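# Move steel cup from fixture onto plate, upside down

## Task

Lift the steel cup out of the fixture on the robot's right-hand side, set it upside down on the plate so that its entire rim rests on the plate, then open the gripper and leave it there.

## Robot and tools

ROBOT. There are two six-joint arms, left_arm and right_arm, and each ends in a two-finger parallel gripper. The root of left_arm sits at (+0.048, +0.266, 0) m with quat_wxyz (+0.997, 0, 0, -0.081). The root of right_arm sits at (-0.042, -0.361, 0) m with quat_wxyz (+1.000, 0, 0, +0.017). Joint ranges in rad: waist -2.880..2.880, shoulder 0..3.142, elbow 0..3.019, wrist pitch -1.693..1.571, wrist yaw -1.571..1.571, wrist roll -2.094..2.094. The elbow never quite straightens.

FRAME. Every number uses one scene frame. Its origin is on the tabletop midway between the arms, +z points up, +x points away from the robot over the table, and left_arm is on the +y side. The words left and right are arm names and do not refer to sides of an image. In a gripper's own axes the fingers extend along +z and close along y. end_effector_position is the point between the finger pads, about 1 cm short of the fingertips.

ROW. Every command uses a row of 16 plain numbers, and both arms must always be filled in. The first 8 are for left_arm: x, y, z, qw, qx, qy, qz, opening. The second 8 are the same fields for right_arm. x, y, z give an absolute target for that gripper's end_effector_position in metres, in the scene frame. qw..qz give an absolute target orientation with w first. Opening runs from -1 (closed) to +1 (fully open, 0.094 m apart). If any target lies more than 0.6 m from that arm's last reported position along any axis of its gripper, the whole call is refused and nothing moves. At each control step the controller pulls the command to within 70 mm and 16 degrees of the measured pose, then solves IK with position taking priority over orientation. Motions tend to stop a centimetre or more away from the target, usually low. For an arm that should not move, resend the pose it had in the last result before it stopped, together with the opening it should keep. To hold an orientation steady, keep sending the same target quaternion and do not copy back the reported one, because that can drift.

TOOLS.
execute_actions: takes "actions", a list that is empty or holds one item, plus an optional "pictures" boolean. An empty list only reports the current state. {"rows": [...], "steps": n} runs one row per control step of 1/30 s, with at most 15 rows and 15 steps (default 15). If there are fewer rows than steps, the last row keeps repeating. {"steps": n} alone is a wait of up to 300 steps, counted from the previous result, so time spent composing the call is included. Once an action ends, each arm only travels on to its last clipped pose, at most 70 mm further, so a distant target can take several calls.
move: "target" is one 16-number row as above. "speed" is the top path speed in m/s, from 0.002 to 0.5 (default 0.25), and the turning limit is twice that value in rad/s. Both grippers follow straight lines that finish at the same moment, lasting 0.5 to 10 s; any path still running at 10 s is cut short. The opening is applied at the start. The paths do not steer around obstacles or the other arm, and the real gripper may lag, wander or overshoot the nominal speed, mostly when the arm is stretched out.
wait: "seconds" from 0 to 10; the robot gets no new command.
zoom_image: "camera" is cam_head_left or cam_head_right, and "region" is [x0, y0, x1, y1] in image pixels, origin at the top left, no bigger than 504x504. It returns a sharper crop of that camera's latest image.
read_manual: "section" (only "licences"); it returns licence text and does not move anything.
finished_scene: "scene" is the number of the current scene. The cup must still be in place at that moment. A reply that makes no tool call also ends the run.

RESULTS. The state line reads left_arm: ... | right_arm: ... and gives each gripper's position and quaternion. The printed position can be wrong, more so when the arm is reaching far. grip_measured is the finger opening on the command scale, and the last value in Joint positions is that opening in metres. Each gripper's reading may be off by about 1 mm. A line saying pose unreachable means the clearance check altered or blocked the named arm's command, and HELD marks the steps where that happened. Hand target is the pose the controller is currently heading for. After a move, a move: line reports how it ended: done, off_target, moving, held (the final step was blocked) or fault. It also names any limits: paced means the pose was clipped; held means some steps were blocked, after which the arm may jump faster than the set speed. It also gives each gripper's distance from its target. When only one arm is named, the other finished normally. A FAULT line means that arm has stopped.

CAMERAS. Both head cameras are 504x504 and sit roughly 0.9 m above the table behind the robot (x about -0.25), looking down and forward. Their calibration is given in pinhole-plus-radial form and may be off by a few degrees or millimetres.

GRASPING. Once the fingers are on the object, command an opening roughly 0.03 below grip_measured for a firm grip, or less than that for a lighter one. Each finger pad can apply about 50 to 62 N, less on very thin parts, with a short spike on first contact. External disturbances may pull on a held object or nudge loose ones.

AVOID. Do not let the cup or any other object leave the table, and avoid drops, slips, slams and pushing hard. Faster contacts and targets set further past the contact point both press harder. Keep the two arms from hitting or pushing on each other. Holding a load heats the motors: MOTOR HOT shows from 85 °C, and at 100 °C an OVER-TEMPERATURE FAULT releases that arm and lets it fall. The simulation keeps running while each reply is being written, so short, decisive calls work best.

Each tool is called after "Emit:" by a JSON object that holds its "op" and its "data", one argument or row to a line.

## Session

Emit:
{"op": "execute_actions", "data": {
  "actions": []
}}

Scene clock: 0.00 s of 4800.00 s.
left_arm: end_effector_position=(+0.1496, +0.3722, +0.1120) grip_measured=+1.000 end_effector_quat_wxyz=(+0.026, +0.937, -0.306, -0.169) | right_arm: end_effector_position=(+0.0322, +0.0125, +0.1543) grip_measured=+1.000 end_effector_quat_wxyz=(-0.585, +0.776, -0.014, +0.235)
Joint positions: left_arm=[ 0.71   0.917  0.577 -1.496 -0.221 -1.991  0.094] | right_arm=[ 1.499  1.058  0.204  0.633  0.355 -1.857  0.094]
Joint velocities: left_arm=[ 0.005  0.005  0.007  0.012  0.022 -0.051  0.   ] | right_arm=[-0.024  0.005 -0.017 -0.002 -0.037 -0.051  0.   ]
Motor temperatures (°C, as the motors report them): left_arm=[25 28 27 24 26 28] | right_arm=[27 26 30 25 27 26]
Hand target (left_arm): +0.156, +0.376, +0.118; +0.019, +0.938, -0.306, -0.162
Hand target (right_arm): +0.032, +0.018, +0.162; -0.592, +0.771, -0.016, +0.235

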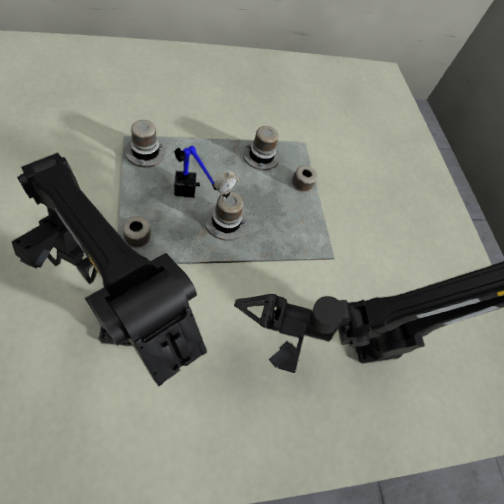

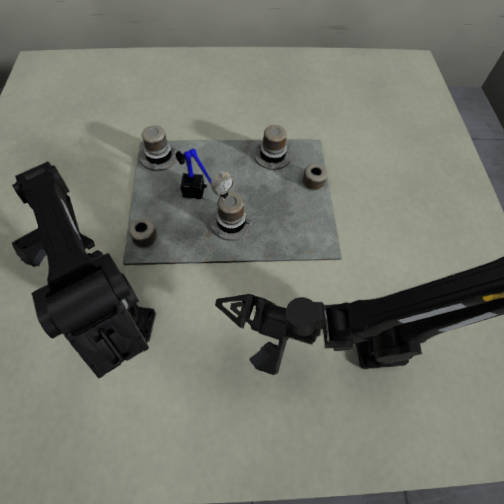

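Emit:
{"op": "zoom_image", "data": {
  "camera": "cam_head_right",
  "region": [240, 90, 320, 170]
}}

Emit:
{"op": "zoom_image", "data": {
  "camera": "cam_head_left",
  "region": [232, 90, 312, 170]
}}

Emit:
{"op": "zoom_image", "data": {
  "camera": "cam_head_right",
  "region": [110, 110, 350, 270]
}}

Region (240, 90, 320, 170) of cam_head_right's 504x504 image, scaled by 6.300, with more detail than that image has.

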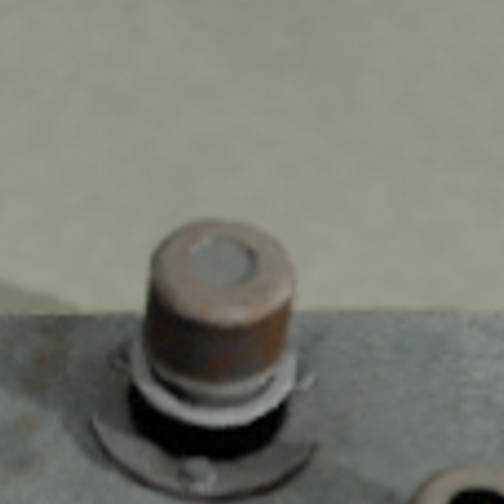

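Region (232, 90, 312, 170) of cam_head_left's 504x504 image, scaled by 6.300, with more detail than that image has.

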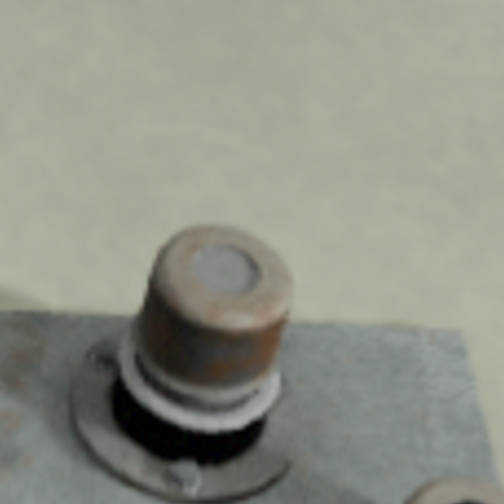

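Region (110, 110, 350, 270) of cam_head_right's 504x504 image, scaled by 2.100, with more detail than that image has.

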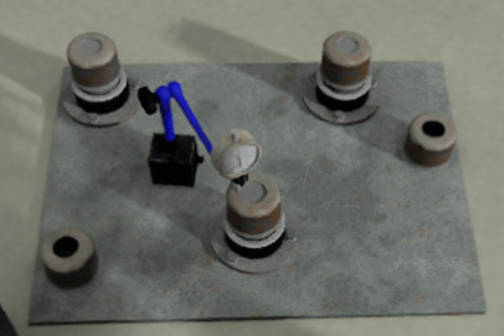

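Emit:
{"op": "move", "data": {
  "target": [0.1496,0.3722,0.1120,0.026,0.937,-0.306,-0.169,1, 0.30,-0.20,0.24,-0.386,0.627,-0.659,0.155,1],
  "speed": 0.4
}}

Emit:
{"op": "move", "data": {
  "target": [0.1496,0.3722,0.1120,0.026,0.937,-0.306,-0.169,1, 0.612,-0.140,0.165,-0.012,0.174,-0.985,-0.002,1],
  "speed": 0.4
}}

Emit:
{"op": "zoom_image", "data": {
  "camera": "cam_head_right",
  "region": [240, 90, 320, 170]
}}

Emit:
{"op": "zoom_image", "data": {
  "camera": "cam_head_left",
  "region": [232, 90, 312, 170]
}}

Scene clock: 47.60 s of 4800.00 s.
left_arm: end_effector_position=(+0.1496, +0.3722, +0.1120) grip_measured=+1.000 end_effector_quat_wxyz=(+0.026, +0.937, -0.306, -0.169) | right_arm: end_effector_position=(+0.2877, -0.1988, +0.2205) grip_measured=+1.000 end_effector_quat_wxyz=(-0.373, +0.638, -0.659, +0.141)
Joint positions: left_arm=[ 0.71   0.917  0.577 -1.496 -0.221 -1.991  0.094] | right_arm=[ 0.45   0.814  0.645 -0.583  0.057 -1.078  0.094]
Joint velocities: left_arm=[-0.015 -0.005  0.012 -0.002 -0.022 -0.007  0.   ] | right_arm=[-0.005 -0.015 -0.012 -0.012 -0.007 -0.022  0.   ]
Motor temperatures (°C, as the motors report them): left_arm=[25 28 31 24 26 28] | right_arm=[27 25 33 25 27 26]
Hand target (left_arm): +0.150, +0.372, +0.112; +0.026, +0.937, -0.306, -0.169
Hand target (right_arm): +0.295, -0.198, +0.239; -0.382, +0.627, -0.664, +0.141
Off the commanded pose (left_arm): 0.000 m, 0 deg.
Off the commanded pose (right_arm): 0.023 m, 2 deg.
After step 90, 42.30 s passed at rest.
move: off_target (right_arm)

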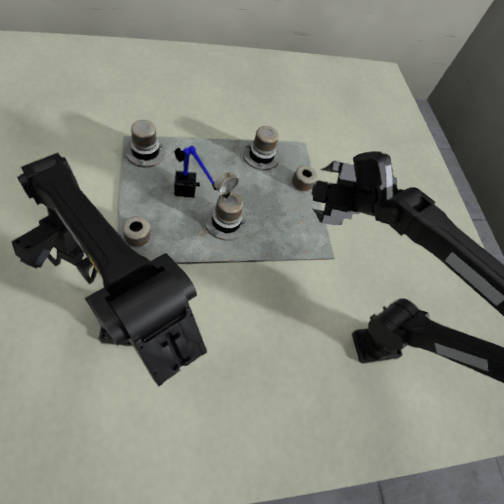

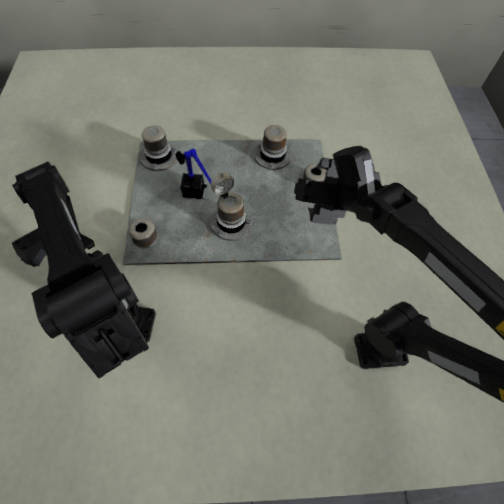

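Scene clock: 50.17 s of 4800.00 s.
left_arm: end_effector_position=(+0.1496, +0.3722, +0.1120) grip_measured=+1.000 end_effector_quat_wxyz=(+0.026, +0.937, -0.306, -0.169) | right_arm: end_effector_position=(+0.6024, -0.1379, +0.1659) grip_measured=+1.000 end_effector_quat_wxyz=(+0.009, -0.185, +0.983, +0.008)
Joint positions: left_arm=[ 0.71   0.917  0.577 -1.496 -0.221 -1.991  0.094] | right_arm=[ 0.296  2.184  2.211 -1.579 -0.013 -0.041  0.094]
Joint velocities: left_arm=[ 0.005 -0.005  0.007 -0.002 -0.007  0.007  0.   ] | right_arm=[-0.005  0.005 -0.002 -0.007 -0.022 -0.007  0.   ]
Motor temperatures (°C, as the motors report them): left_arm=[25 28 31 24 26 28] | right_arm=[27 26 34 25 27 26]
Hand target (left_arm): +0.150, +0.372, +0.112; +0.026, +0.937, -0.306, -0.169
Hand target (right_arm): +0.611, -0.142, +0.168; +0.012, -0.173, +0.985, +0.010
Off the commanded pose (left_arm): 0.000 m, 0 deg.
Off the commanded pose (right_arm): 0.010 m, 1 deg.
move: done

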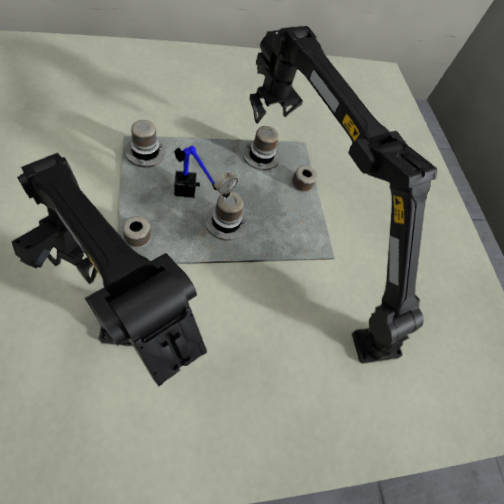

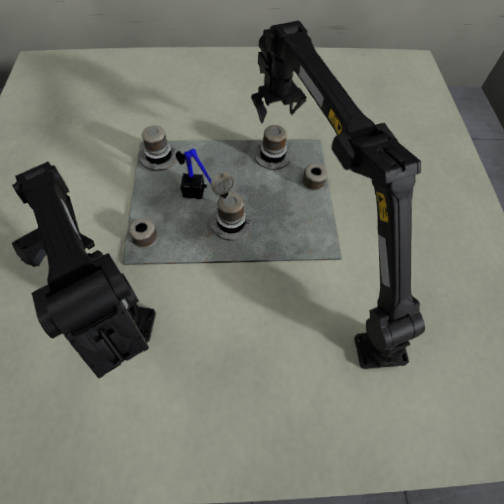

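Region (240, 90, 320, 170) of cam_head_right's 504x504 image, scaled by 6.300, with more detail than that image has.

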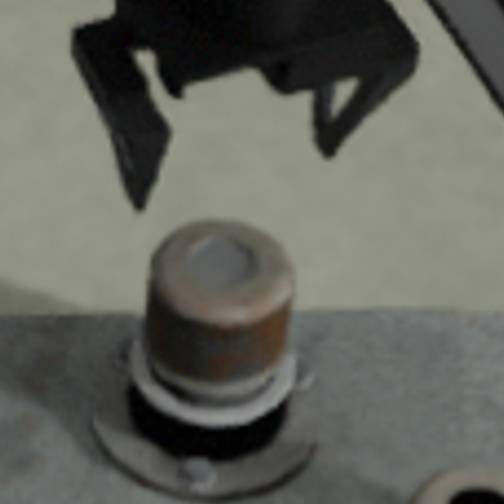

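Region (232, 90, 312, 170) of cam_head_left's 504x504 image, scaled by 6.300, with more detail than that image has.

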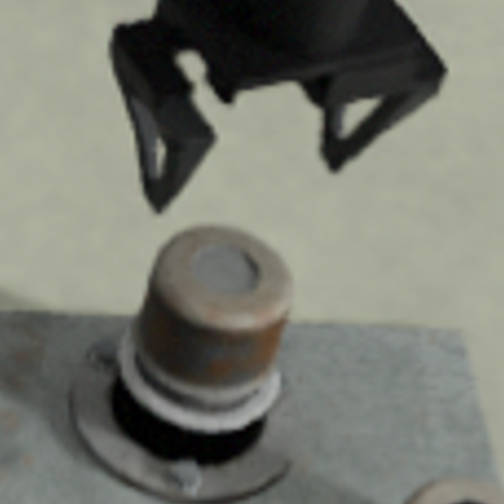

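Emit:
{"op": "move", "data": {
  "target": [0.1496,0.3722,0.1120,0.026,0.937,-0.306,-0.169,1, 0.602,-0.138,0.067,-0.005,-0.18,0.984,0.0,1],
  "speed": 0.08
}}

Emit:
{"op": "zoom_image", "data": {
  "camera": "cam_head_right",
  "region": [240, 90, 320, 170]
}}

Emit:
{"op": "zoom_image", "data": {
  "camera": "cam_head_left",
  "region": [232, 90, 312, 170]
}}

Scene clock: 56.03 s of 4800.00 s.
left_arm: end_effector_position=(+0.1496, +0.3722, +0.1120) grip_measured=+1.000 end_effector_quat_wxyz=(+0.026, +0.937, -0.306, -0.169) | right_arm: end_effector_position=(+0.5986, -0.1407, +0.0862) grip_measured=+1.000 end_effector_quat_wxyz=(+0.001, -0.184, +0.983, +0.002)
Joint positions: left_arm=[ 0.71   0.917  0.577 -1.496 -0.221 -1.991  0.094] | right_arm=[ 0.296  2.202  2.034 -1.401 -0.005 -0.04   0.094]
Joint velocities: left_arm=[ 0.005  0.005  0.007 -0.007 -0.022 -0.051  0.   ] | right_arm=[-0.015 -0.024  0.027 -0.007 -0.037  0.037  0.   ]
Motor temperatures (°C, as the motors report them): left_arm=[25 28 31 24 26 28] | right_arm=[27 26 34 25 27 26]
Hand target (left_arm): +0.150, +0.372, +0.112; +0.026, +0.937, -0.306, -0.169
Hand target (right_arm): +0.600, -0.139, +0.067; -0.005, -0.180, +0.984, +0.000
Off the commanded pose (left_arm): 0.000 m, 0 deg.
Off the commanded pose (right_arm): 0.020 m, 1 deg.
After step 90, 1.17 s passed at rest.
move: off_target (right_arm)

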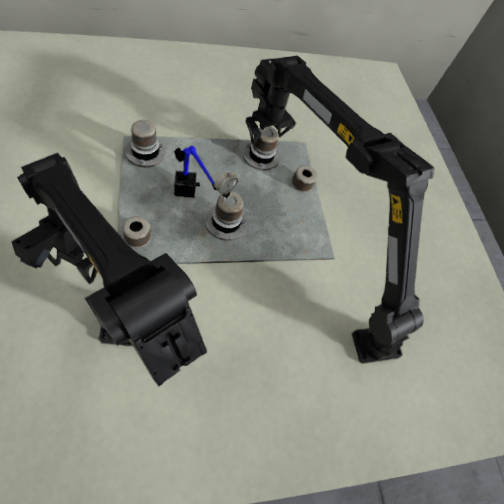

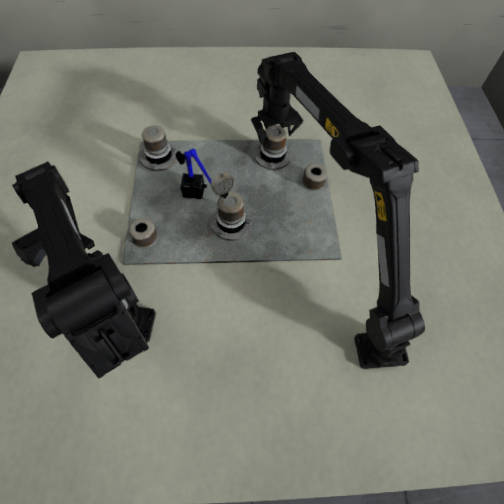

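Region (240, 90, 320, 170) of cam_head_right's 504x504 image, scaled by 6.300, with more detail than that image has.

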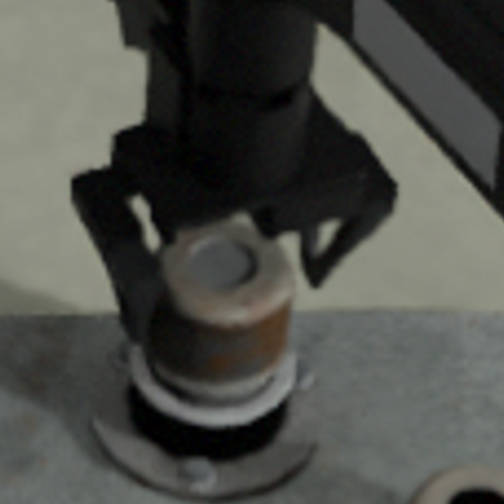

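Region (232, 90, 312, 170) of cam_head_left's 504x504 image, scaled by 6.300, with more detail than that image has.

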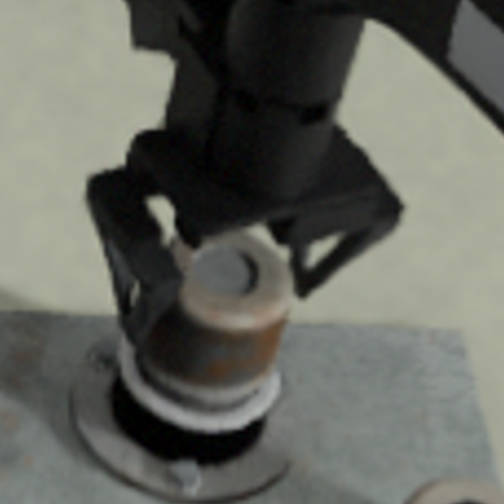

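Emit:
{"op": "move", "data": {
  "target": [0.1496,0.3722,0.1120,0.026,0.937,-0.306,-0.169,1, 0.598,-0.134,0.084,0,-0.184,0.983,0.0,0.44],
  "speed": 0.05
}}

Scene clock: 59.20 s of 4800.00 s.
left_arm: end_effector_position=(+0.1496, +0.3722, +0.1120) grip_measured=+1.000 end_effector_quat_wxyz=(+0.026, +0.937, -0.306, -0.169) | right_arm: end_effector_position=(+0.5969, -0.1359, +0.0862) grip_measured=+0.479 end_effector_quat_wxyz=(+0.000, -0.187, +0.982, +0.005)
Joint positions: left_arm=[ 0.71   0.917  0.577 -1.496 -0.221 -1.991  0.094] | right_arm=[ 0.303  2.202  2.034 -1.401 -0.009 -0.04   0.069]
Joint velocities: left_arm=[-0.015 -0.005 -0.012 -0.002  0.051  0.095  0.   ] | right_arm=[-0.005 -0.024 -0.027 -0.002  0.066 -0.007 -0.001]
Motor temperatures (°C, as the motors report them): left_arm=[25 28 31 24 26 28] | right_arm=[27 27 34 25 27 26]
Hand target (left_arm): +0.150, +0.372, +0.112; +0.026, +0.937, -0.306, -0.169
Hand target (right_arm): +0.598, -0.134, +0.084; +0.000, -0.184, +0.983, -0.000
Off the commanded pose (left_arm): 0.000 m, 0 deg.
Off the commanded pose (right_arm): 0.003 m, 1 deg.
move: done

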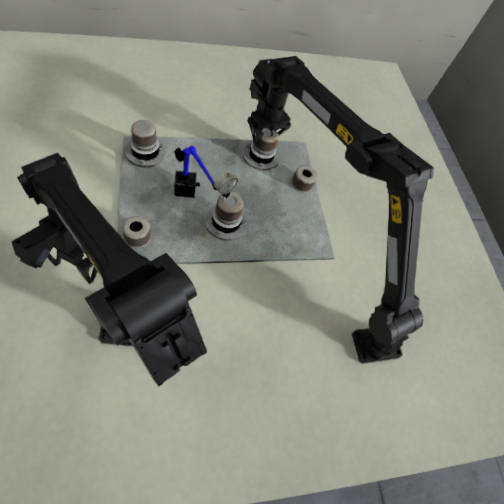

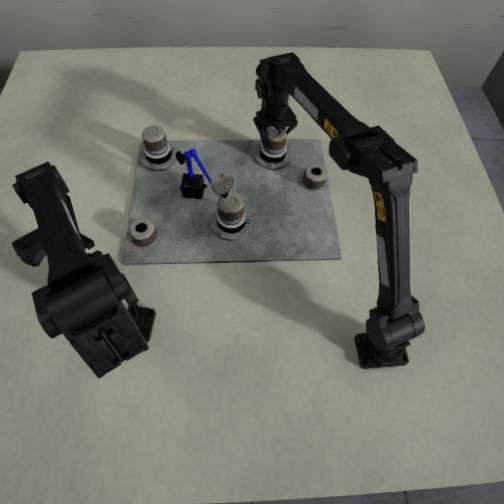

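Emit:
{"op": "move", "data": {
  "target": [0.1496,0.3722,0.1120,0.026,0.937,-0.306,-0.169,1, 0.605,-0.133,0.19,0.014,-0.187,0.982,0.006,0.44],
  "speed": 0.06
}}

Emit:
{"op": "zoom_image", "data": {
  "camera": "cam_head_right",
  "region": [240, 90, 320, 170]
}}

Scene clock: 63.70 s of 4800.00 s.
left_arm: end_effector_position=(+0.1496, +0.3722, +0.1120) grip_measured=+1.000 end_effector_quat_wxyz=(+0.026, +0.937, -0.306, -0.169) | right_arm: end_effector_position=(+0.5982, -0.1352, +0.1653) grip_measured=+0.479 end_effector_quat_wxyz=(-0.007, -0.187, +0.982, +0.004)
Joint positions: left_arm=[ 0.71   0.917  0.577 -1.496 -0.221 -1.991  0.094] | right_arm=[ 0.303  2.202  2.242 -1.623 -0.01  -0.04   0.069]
Joint velocities: left_arm=[-0.005 -0.005  0.007 -0.002  0.037  0.007  0.   ] | right_arm=[-0.005  0.005 -0.022 -0.002 -0.007  0.007 -0.001]
Motor temperatures (°C, as the motors report them): left_arm=[25 28 31 24 26 28] | right_arm=[27 27 35 25 27 26]
Hand target (left_arm): +0.150, +0.372, +0.112; +0.026, +0.937, -0.306, -0.169
Hand target (right_arm): +0.606, -0.133, +0.190; +0.015, -0.187, +0.982, +0.006
Off the commanded pose (left_arm): 0.000 m, 0 deg.
Off the commanded pose (right_arm): 0.026 m, 2 deg.
move: off_target (right_arm)

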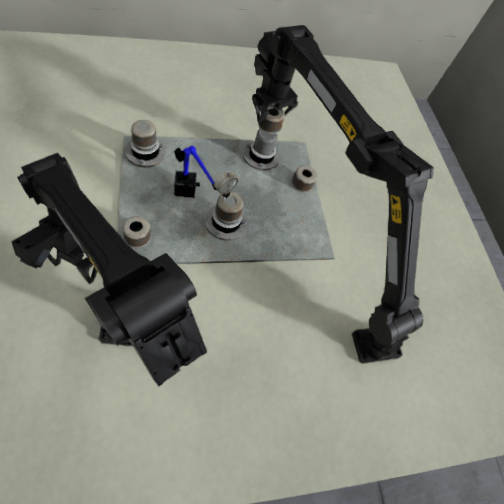

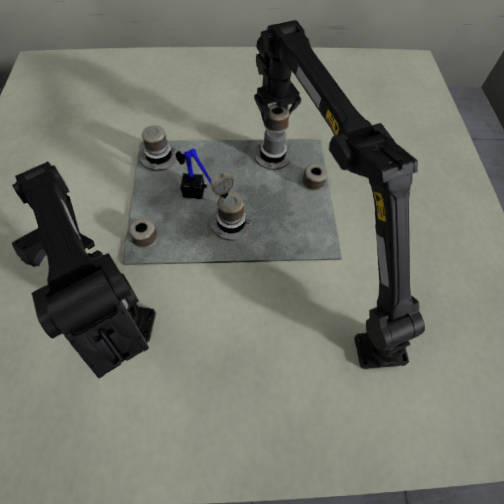

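Region (240, 90, 320, 170) of cam_head_right's 504x504 image, scaled by 6.300, with more detail than that image has.

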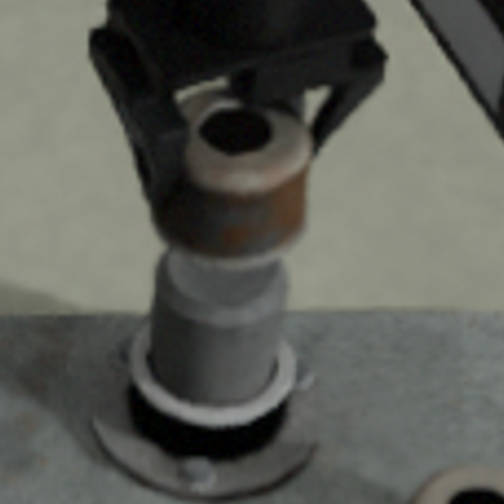

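Emit:
{"op": "move", "data": {
  "target": [0.1496,0.3722,0.1120,0.026,0.937,-0.306,-0.169,1, 0.365,-0.17,0.17,0.01,-0.187,0.982,0.005,0.44],
  "speed": 0.22
}}

Emit:
{"op": "move", "data": {
  "target": [0.1496,0.3722,0.1120,0.026,0.937,-0.306,-0.169,1, 0.365,-0.172,0.052,0.008,-0.187,0.982,0.005,0.44],
  "speed": 0.13
}}

Emit:
{"op": "move", "data": {
  "target": [0.1496,0.3722,0.1120,0.026,0.937,-0.306,-0.169,1, 0.365,-0.173,0.022,0.006,-0.187,0.982,0.005,0.44],
  "speed": 0.02
}}

Emit:
{"op": "zoom_image", "data": {
  "camera": "cam_head_left",
  "region": [245, 170, 325, 250]
}}

Scene clock: 74.53 s of 4800.00 s.
left_arm: end_effector_position=(+0.1496, +0.3722, +0.1120) grip_measured=+1.000 end_effector_quat_wxyz=(+0.026, +0.937, -0.306, -0.169) | right_arm: end_effector_position=(+0.3587, -0.1770, +0.1651) grip_measured=+0.479 end_effector_quat_wxyz=(-0.005, -0.189, +0.982, +0.002)
Joint positions: left_arm=[ 0.71   0.917  0.577 -1.496 -0.221 -1.991  0.094] | right_arm=[ 0.395  1.531  1.265 -1.314 -0.005  0.049  0.069]
Joint velocities: left_arm=[-0.005 -0.005  0.007  0.012  0.007  0.007  0.   ] | right_arm=[-0.005 -0.015  0.002  0.002 -0.037  0.066  0.   ]
Motor temperatures (°C, as the motors report them): left_arm=[25 28 30 24 26 28] | right_arm=[27 28 36 25 27 26]
Hand target (left_arm): +0.150, +0.372, +0.112; +0.026, +0.937, -0.306, -0.169
Hand target (right_arm): +0.363, -0.170, +0.170; +0.010, -0.187, +0.982, +0.004
Off the commanded pose (left_arm): 0.000 m, 0 deg.
Off the commanded pose (right_arm): 0.011 m, 2 deg.
After step 90, 6.30 s passed at rest.
move: off_target (right_arm)

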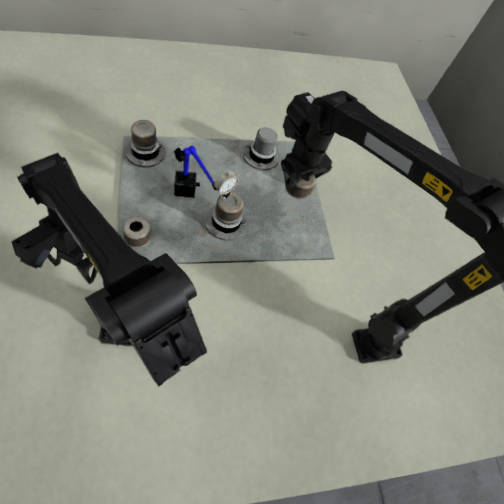

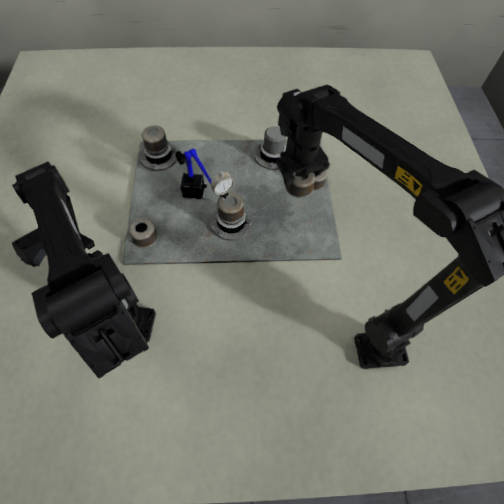

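Scene clock: 75.80 s of 4800.00 s.
left_arm: end_effector_position=(+0.1496, +0.3722, +0.1120) grip_measured=+1.000 end_effector_quat_wxyz=(+0.026, +0.937, -0.306, -0.169) | right_arm: end_effector_position=(+0.3578, -0.1775, +0.0516) grip_measured=+0.479 end_effector_quat_wxyz=(-0.002, -0.189, +0.982, +0.002)
Joint positions: left_arm=[ 0.71   0.917  0.577 -1.496 -0.221 -1.991  0.094] | right_arm=[ 0.395  1.647  1.08  -1.006 -0.005  0.049  0.069]
Joint velocities: left_arm=[-0.005  0.005  0.007 -0.012 -0.037 -0.037  0.   ] | right_arm=[-0.015  0.005 -0.017 -0.007 -0.051 -0.037  0.   ]
Motor temperatures (°C, as the motors report them): left_arm=[25 28 30 24 26 28] | right_arm=[27 28 36 25 27 26]
Hand target (left_arm): +0.150, +0.372, +0.112; +0.026, +0.937, -0.306, -0.169
Hand target (right_arm): +0.363, -0.173, +0.053; +0.008, -0.187, +0.982, +0.005
Off the commanded pose (left_arm): 0.000 m, 0 deg.
Off the commanded pose (right_arm): 0.009 m, 1 deg.
move: done

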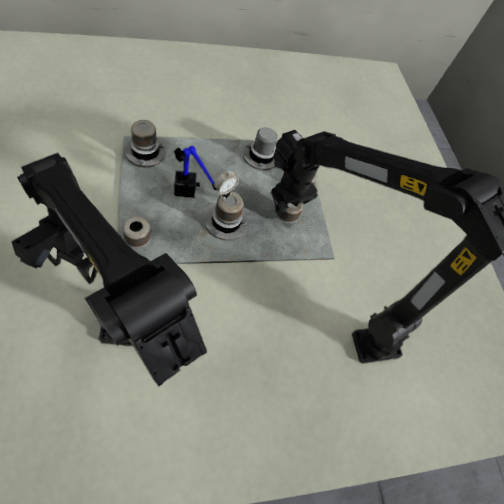

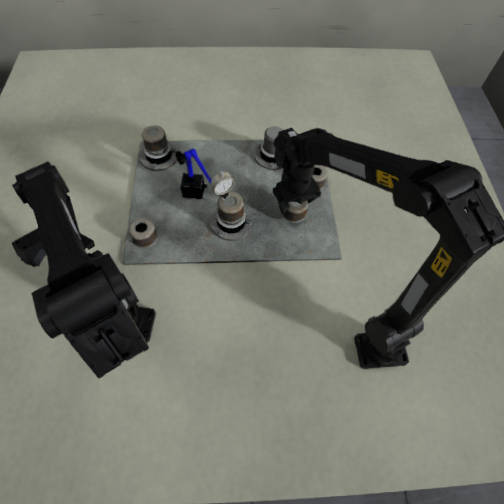

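Scene clock: 77.57 s of 4800.00 s.
left_arm: end_effector_position=(+0.1496, +0.3722, +0.1120) grip_measured=+1.000 end_effector_quat_wxyz=(+0.026, +0.937, -0.306, -0.169) | right_arm: end_effector_position=(+0.3609, -0.1760, +0.0301) grip_measured=+0.479 end_effector_quat_wxyz=(+0.003, -0.189, +0.982, +0.003)
Joint positions: left_arm=[ 0.71   0.917  0.577 -1.496 -0.221 -1.991  0.094] | right_arm=[ 0.395  1.683  1.059 -0.939 -0.005  0.049  0.069]
Joint velocities: left_arm=[-0.005  0.005  0.012 -0.012 -0.007  0.066  0.   ] | right_arm=[-0.015 -0.024  0.007  0.007  0.066  0.007 -0.   ]
Motor temperatures (°C, as the motors report them): left_arm=[25 28 30 24 26 28] | right_arm=[27 28 35 25 27 26]
Hand target (left_arm): +0.150, +0.372, +0.112; +0.026, +0.937, -0.306, -0.169
Hand target (right_arm): +0.364, -0.173, +0.022; +0.006, -0.187, +0.982, +0.005
Off the commanded pose (left_arm): 0.000 m, 0 deg.
Off the commanded pose (right_arm): 0.010 m, 0 deg.
move: done

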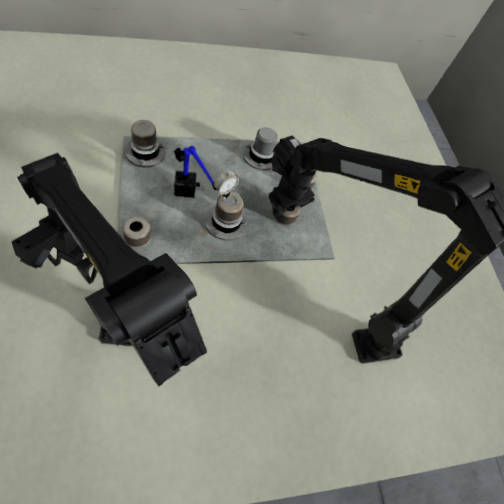

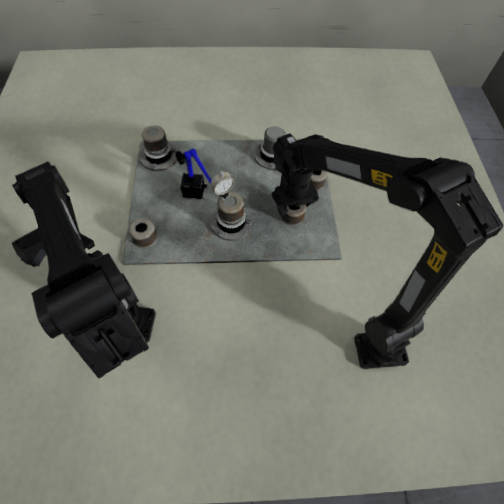

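Region (245, 170, 325, 250) of cam_head_left's 504x504 image, scaled by 6.300, with more detail than that image has.

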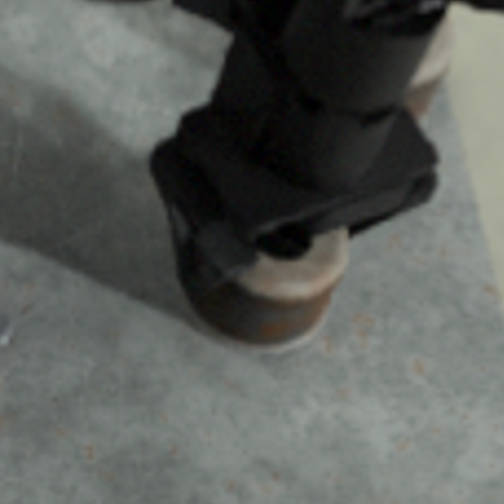

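In contact at the expected height. Release and retreat.

Emit:
{"op": "move", "data": {
  "target": [0.1496,0.3722,0.1120,0.026,0.937,-0.306,-0.169,1, 0.3609,-0.176,0.031,0.003,-0.189,0.982,0.003,1],
  "speed": 0.05
}}

Emit:
{"op": "move", "data": {
  "target": [0.1496,0.3722,0.1120,0.026,0.937,-0.306,-0.169,1, 0.3609,-0.176,0.11,0.003,-0.189,0.982,0.003,1],
  "speed": 0.15
}}

Emit:
{"op": "zoom_image", "data": {
  "camera": "cam_head_left",
  "region": [245, 170, 325, 250]
}}

Scene clock: 83.97 s of 4800.00 s.
left_arm: end_effector_position=(+0.1496, +0.3722, +0.1120) grip_measured=+1.000 end_effector_quat_wxyz=(+0.026, +0.937, -0.306, -0.169) | right_arm: end_effector_position=(+0.3609, -0.1760, +0.0301) grip_measured=+1.000 end_effector_quat_wxyz=(+0.003, -0.189, +0.982, +0.003)
Joint positions: left_arm=[ 0.71   0.917  0.577 -1.496 -0.221 -1.991  0.094] | right_arm=[ 0.395  1.683  1.059 -0.939 -0.005  0.049  0.094]
Joint velocities: left_arm=[-0.015 -0.015  0.022 -0.007 -0.007 -0.037  0.   ] | right_arm=[-0.005 -0.005  0.017 -0.002  0.022 -0.007  0.   ]
Motor temperatures (°C, as the motors report them): left_arm=[25 27 30 24 26 28] | right_arm=[27 27 34 25 27 26]
Hand target (left_arm): +0.150, +0.372, +0.112; +0.026, +0.937, -0.306, -0.169
Hand target (right_arm): +0.361, -0.176, +0.031; +0.003, -0.189, +0.982, +0.003
Off the commanded pose (left_arm): 0.000 m, 0 deg.
Off the commanded pose (right_arm): 0.001 m, 0 deg.
After step 90, 2.70 s passed at rest.
move: done

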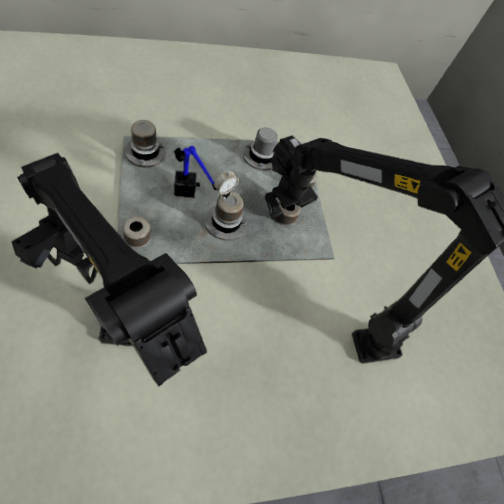

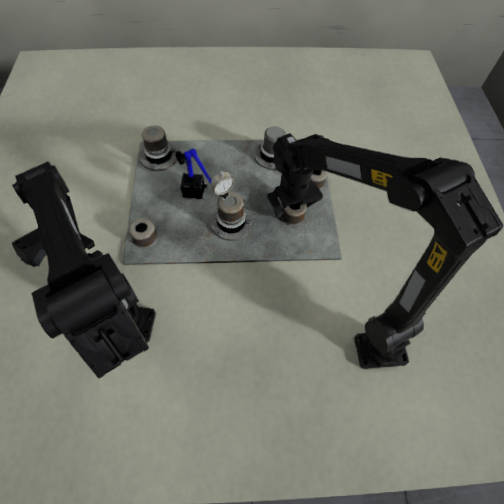

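Scene clock: 84.90 s of 4800.00 s.
left_arm: end_effector_position=(+0.1496, +0.3722, +0.1120) grip_measured=+1.000 end_effector_quat_wxyz=(+0.026, +0.937, -0.306, -0.169) | right_arm: end_effector_position=(+0.3538, -0.1793, +0.1006) grip_measured=+1.000 end_effector_quat_wxyz=(-0.002, -0.189, +0.982, +0.002)
Joint positions: left_arm=[ 0.71   0.917  0.577 -1.496 -0.221 -1.991  0.094] | right_arm=[ 0.395  1.572  1.133 -1.133 -0.005  0.049  0.094]
Joint velocities: left_arm=[-0.005  0.005 -0.027 -0.017 -0.066 -0.007  0.   ] | right_arm=[-0.015 -0.015 -0.017 -0.012  0.022 -0.154  0.   ]
Motor temperatures (°C, as the motors report them): left_arm=[25 27 30 24 26 28] | right_arm=[27 27 35 25 27 26]
Hand target (left_arm): +0.150, +0.372, +0.112; +0.026, +0.937, -0.306, -0.169
Hand target (right_arm): +0.362, -0.176, +0.109; +0.003, -0.189, +0.982, +0.003
Off the commanded pose (left_arm): 0.000 m, 0 deg.
Off the commanded pose (right_arm): 0.012 m, 1 deg.
move: off_target (right_arm)

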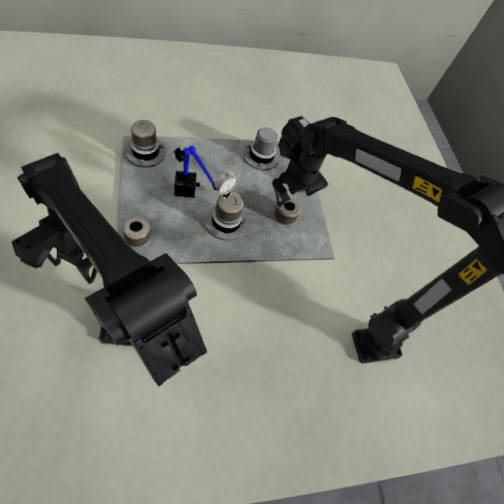

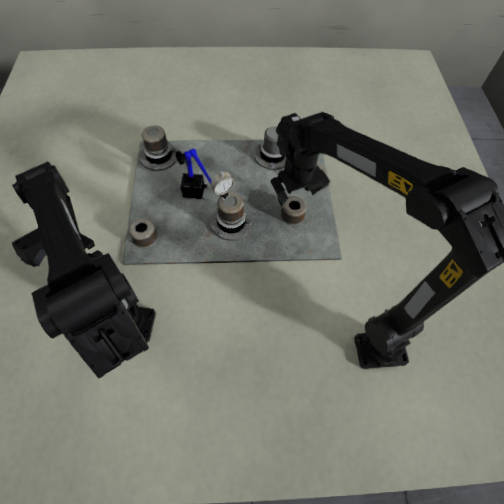

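Region (245, 170, 325, 250) of cam_head_left's 504x504 image, scaled by 6.300, with more detail than that image has.

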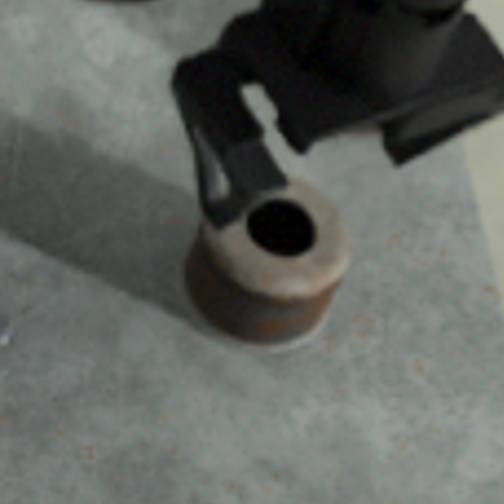

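Emit:
{"op": "finished_scene", "data": {
  "scene": 2
}}

The scene is finished: the task was done.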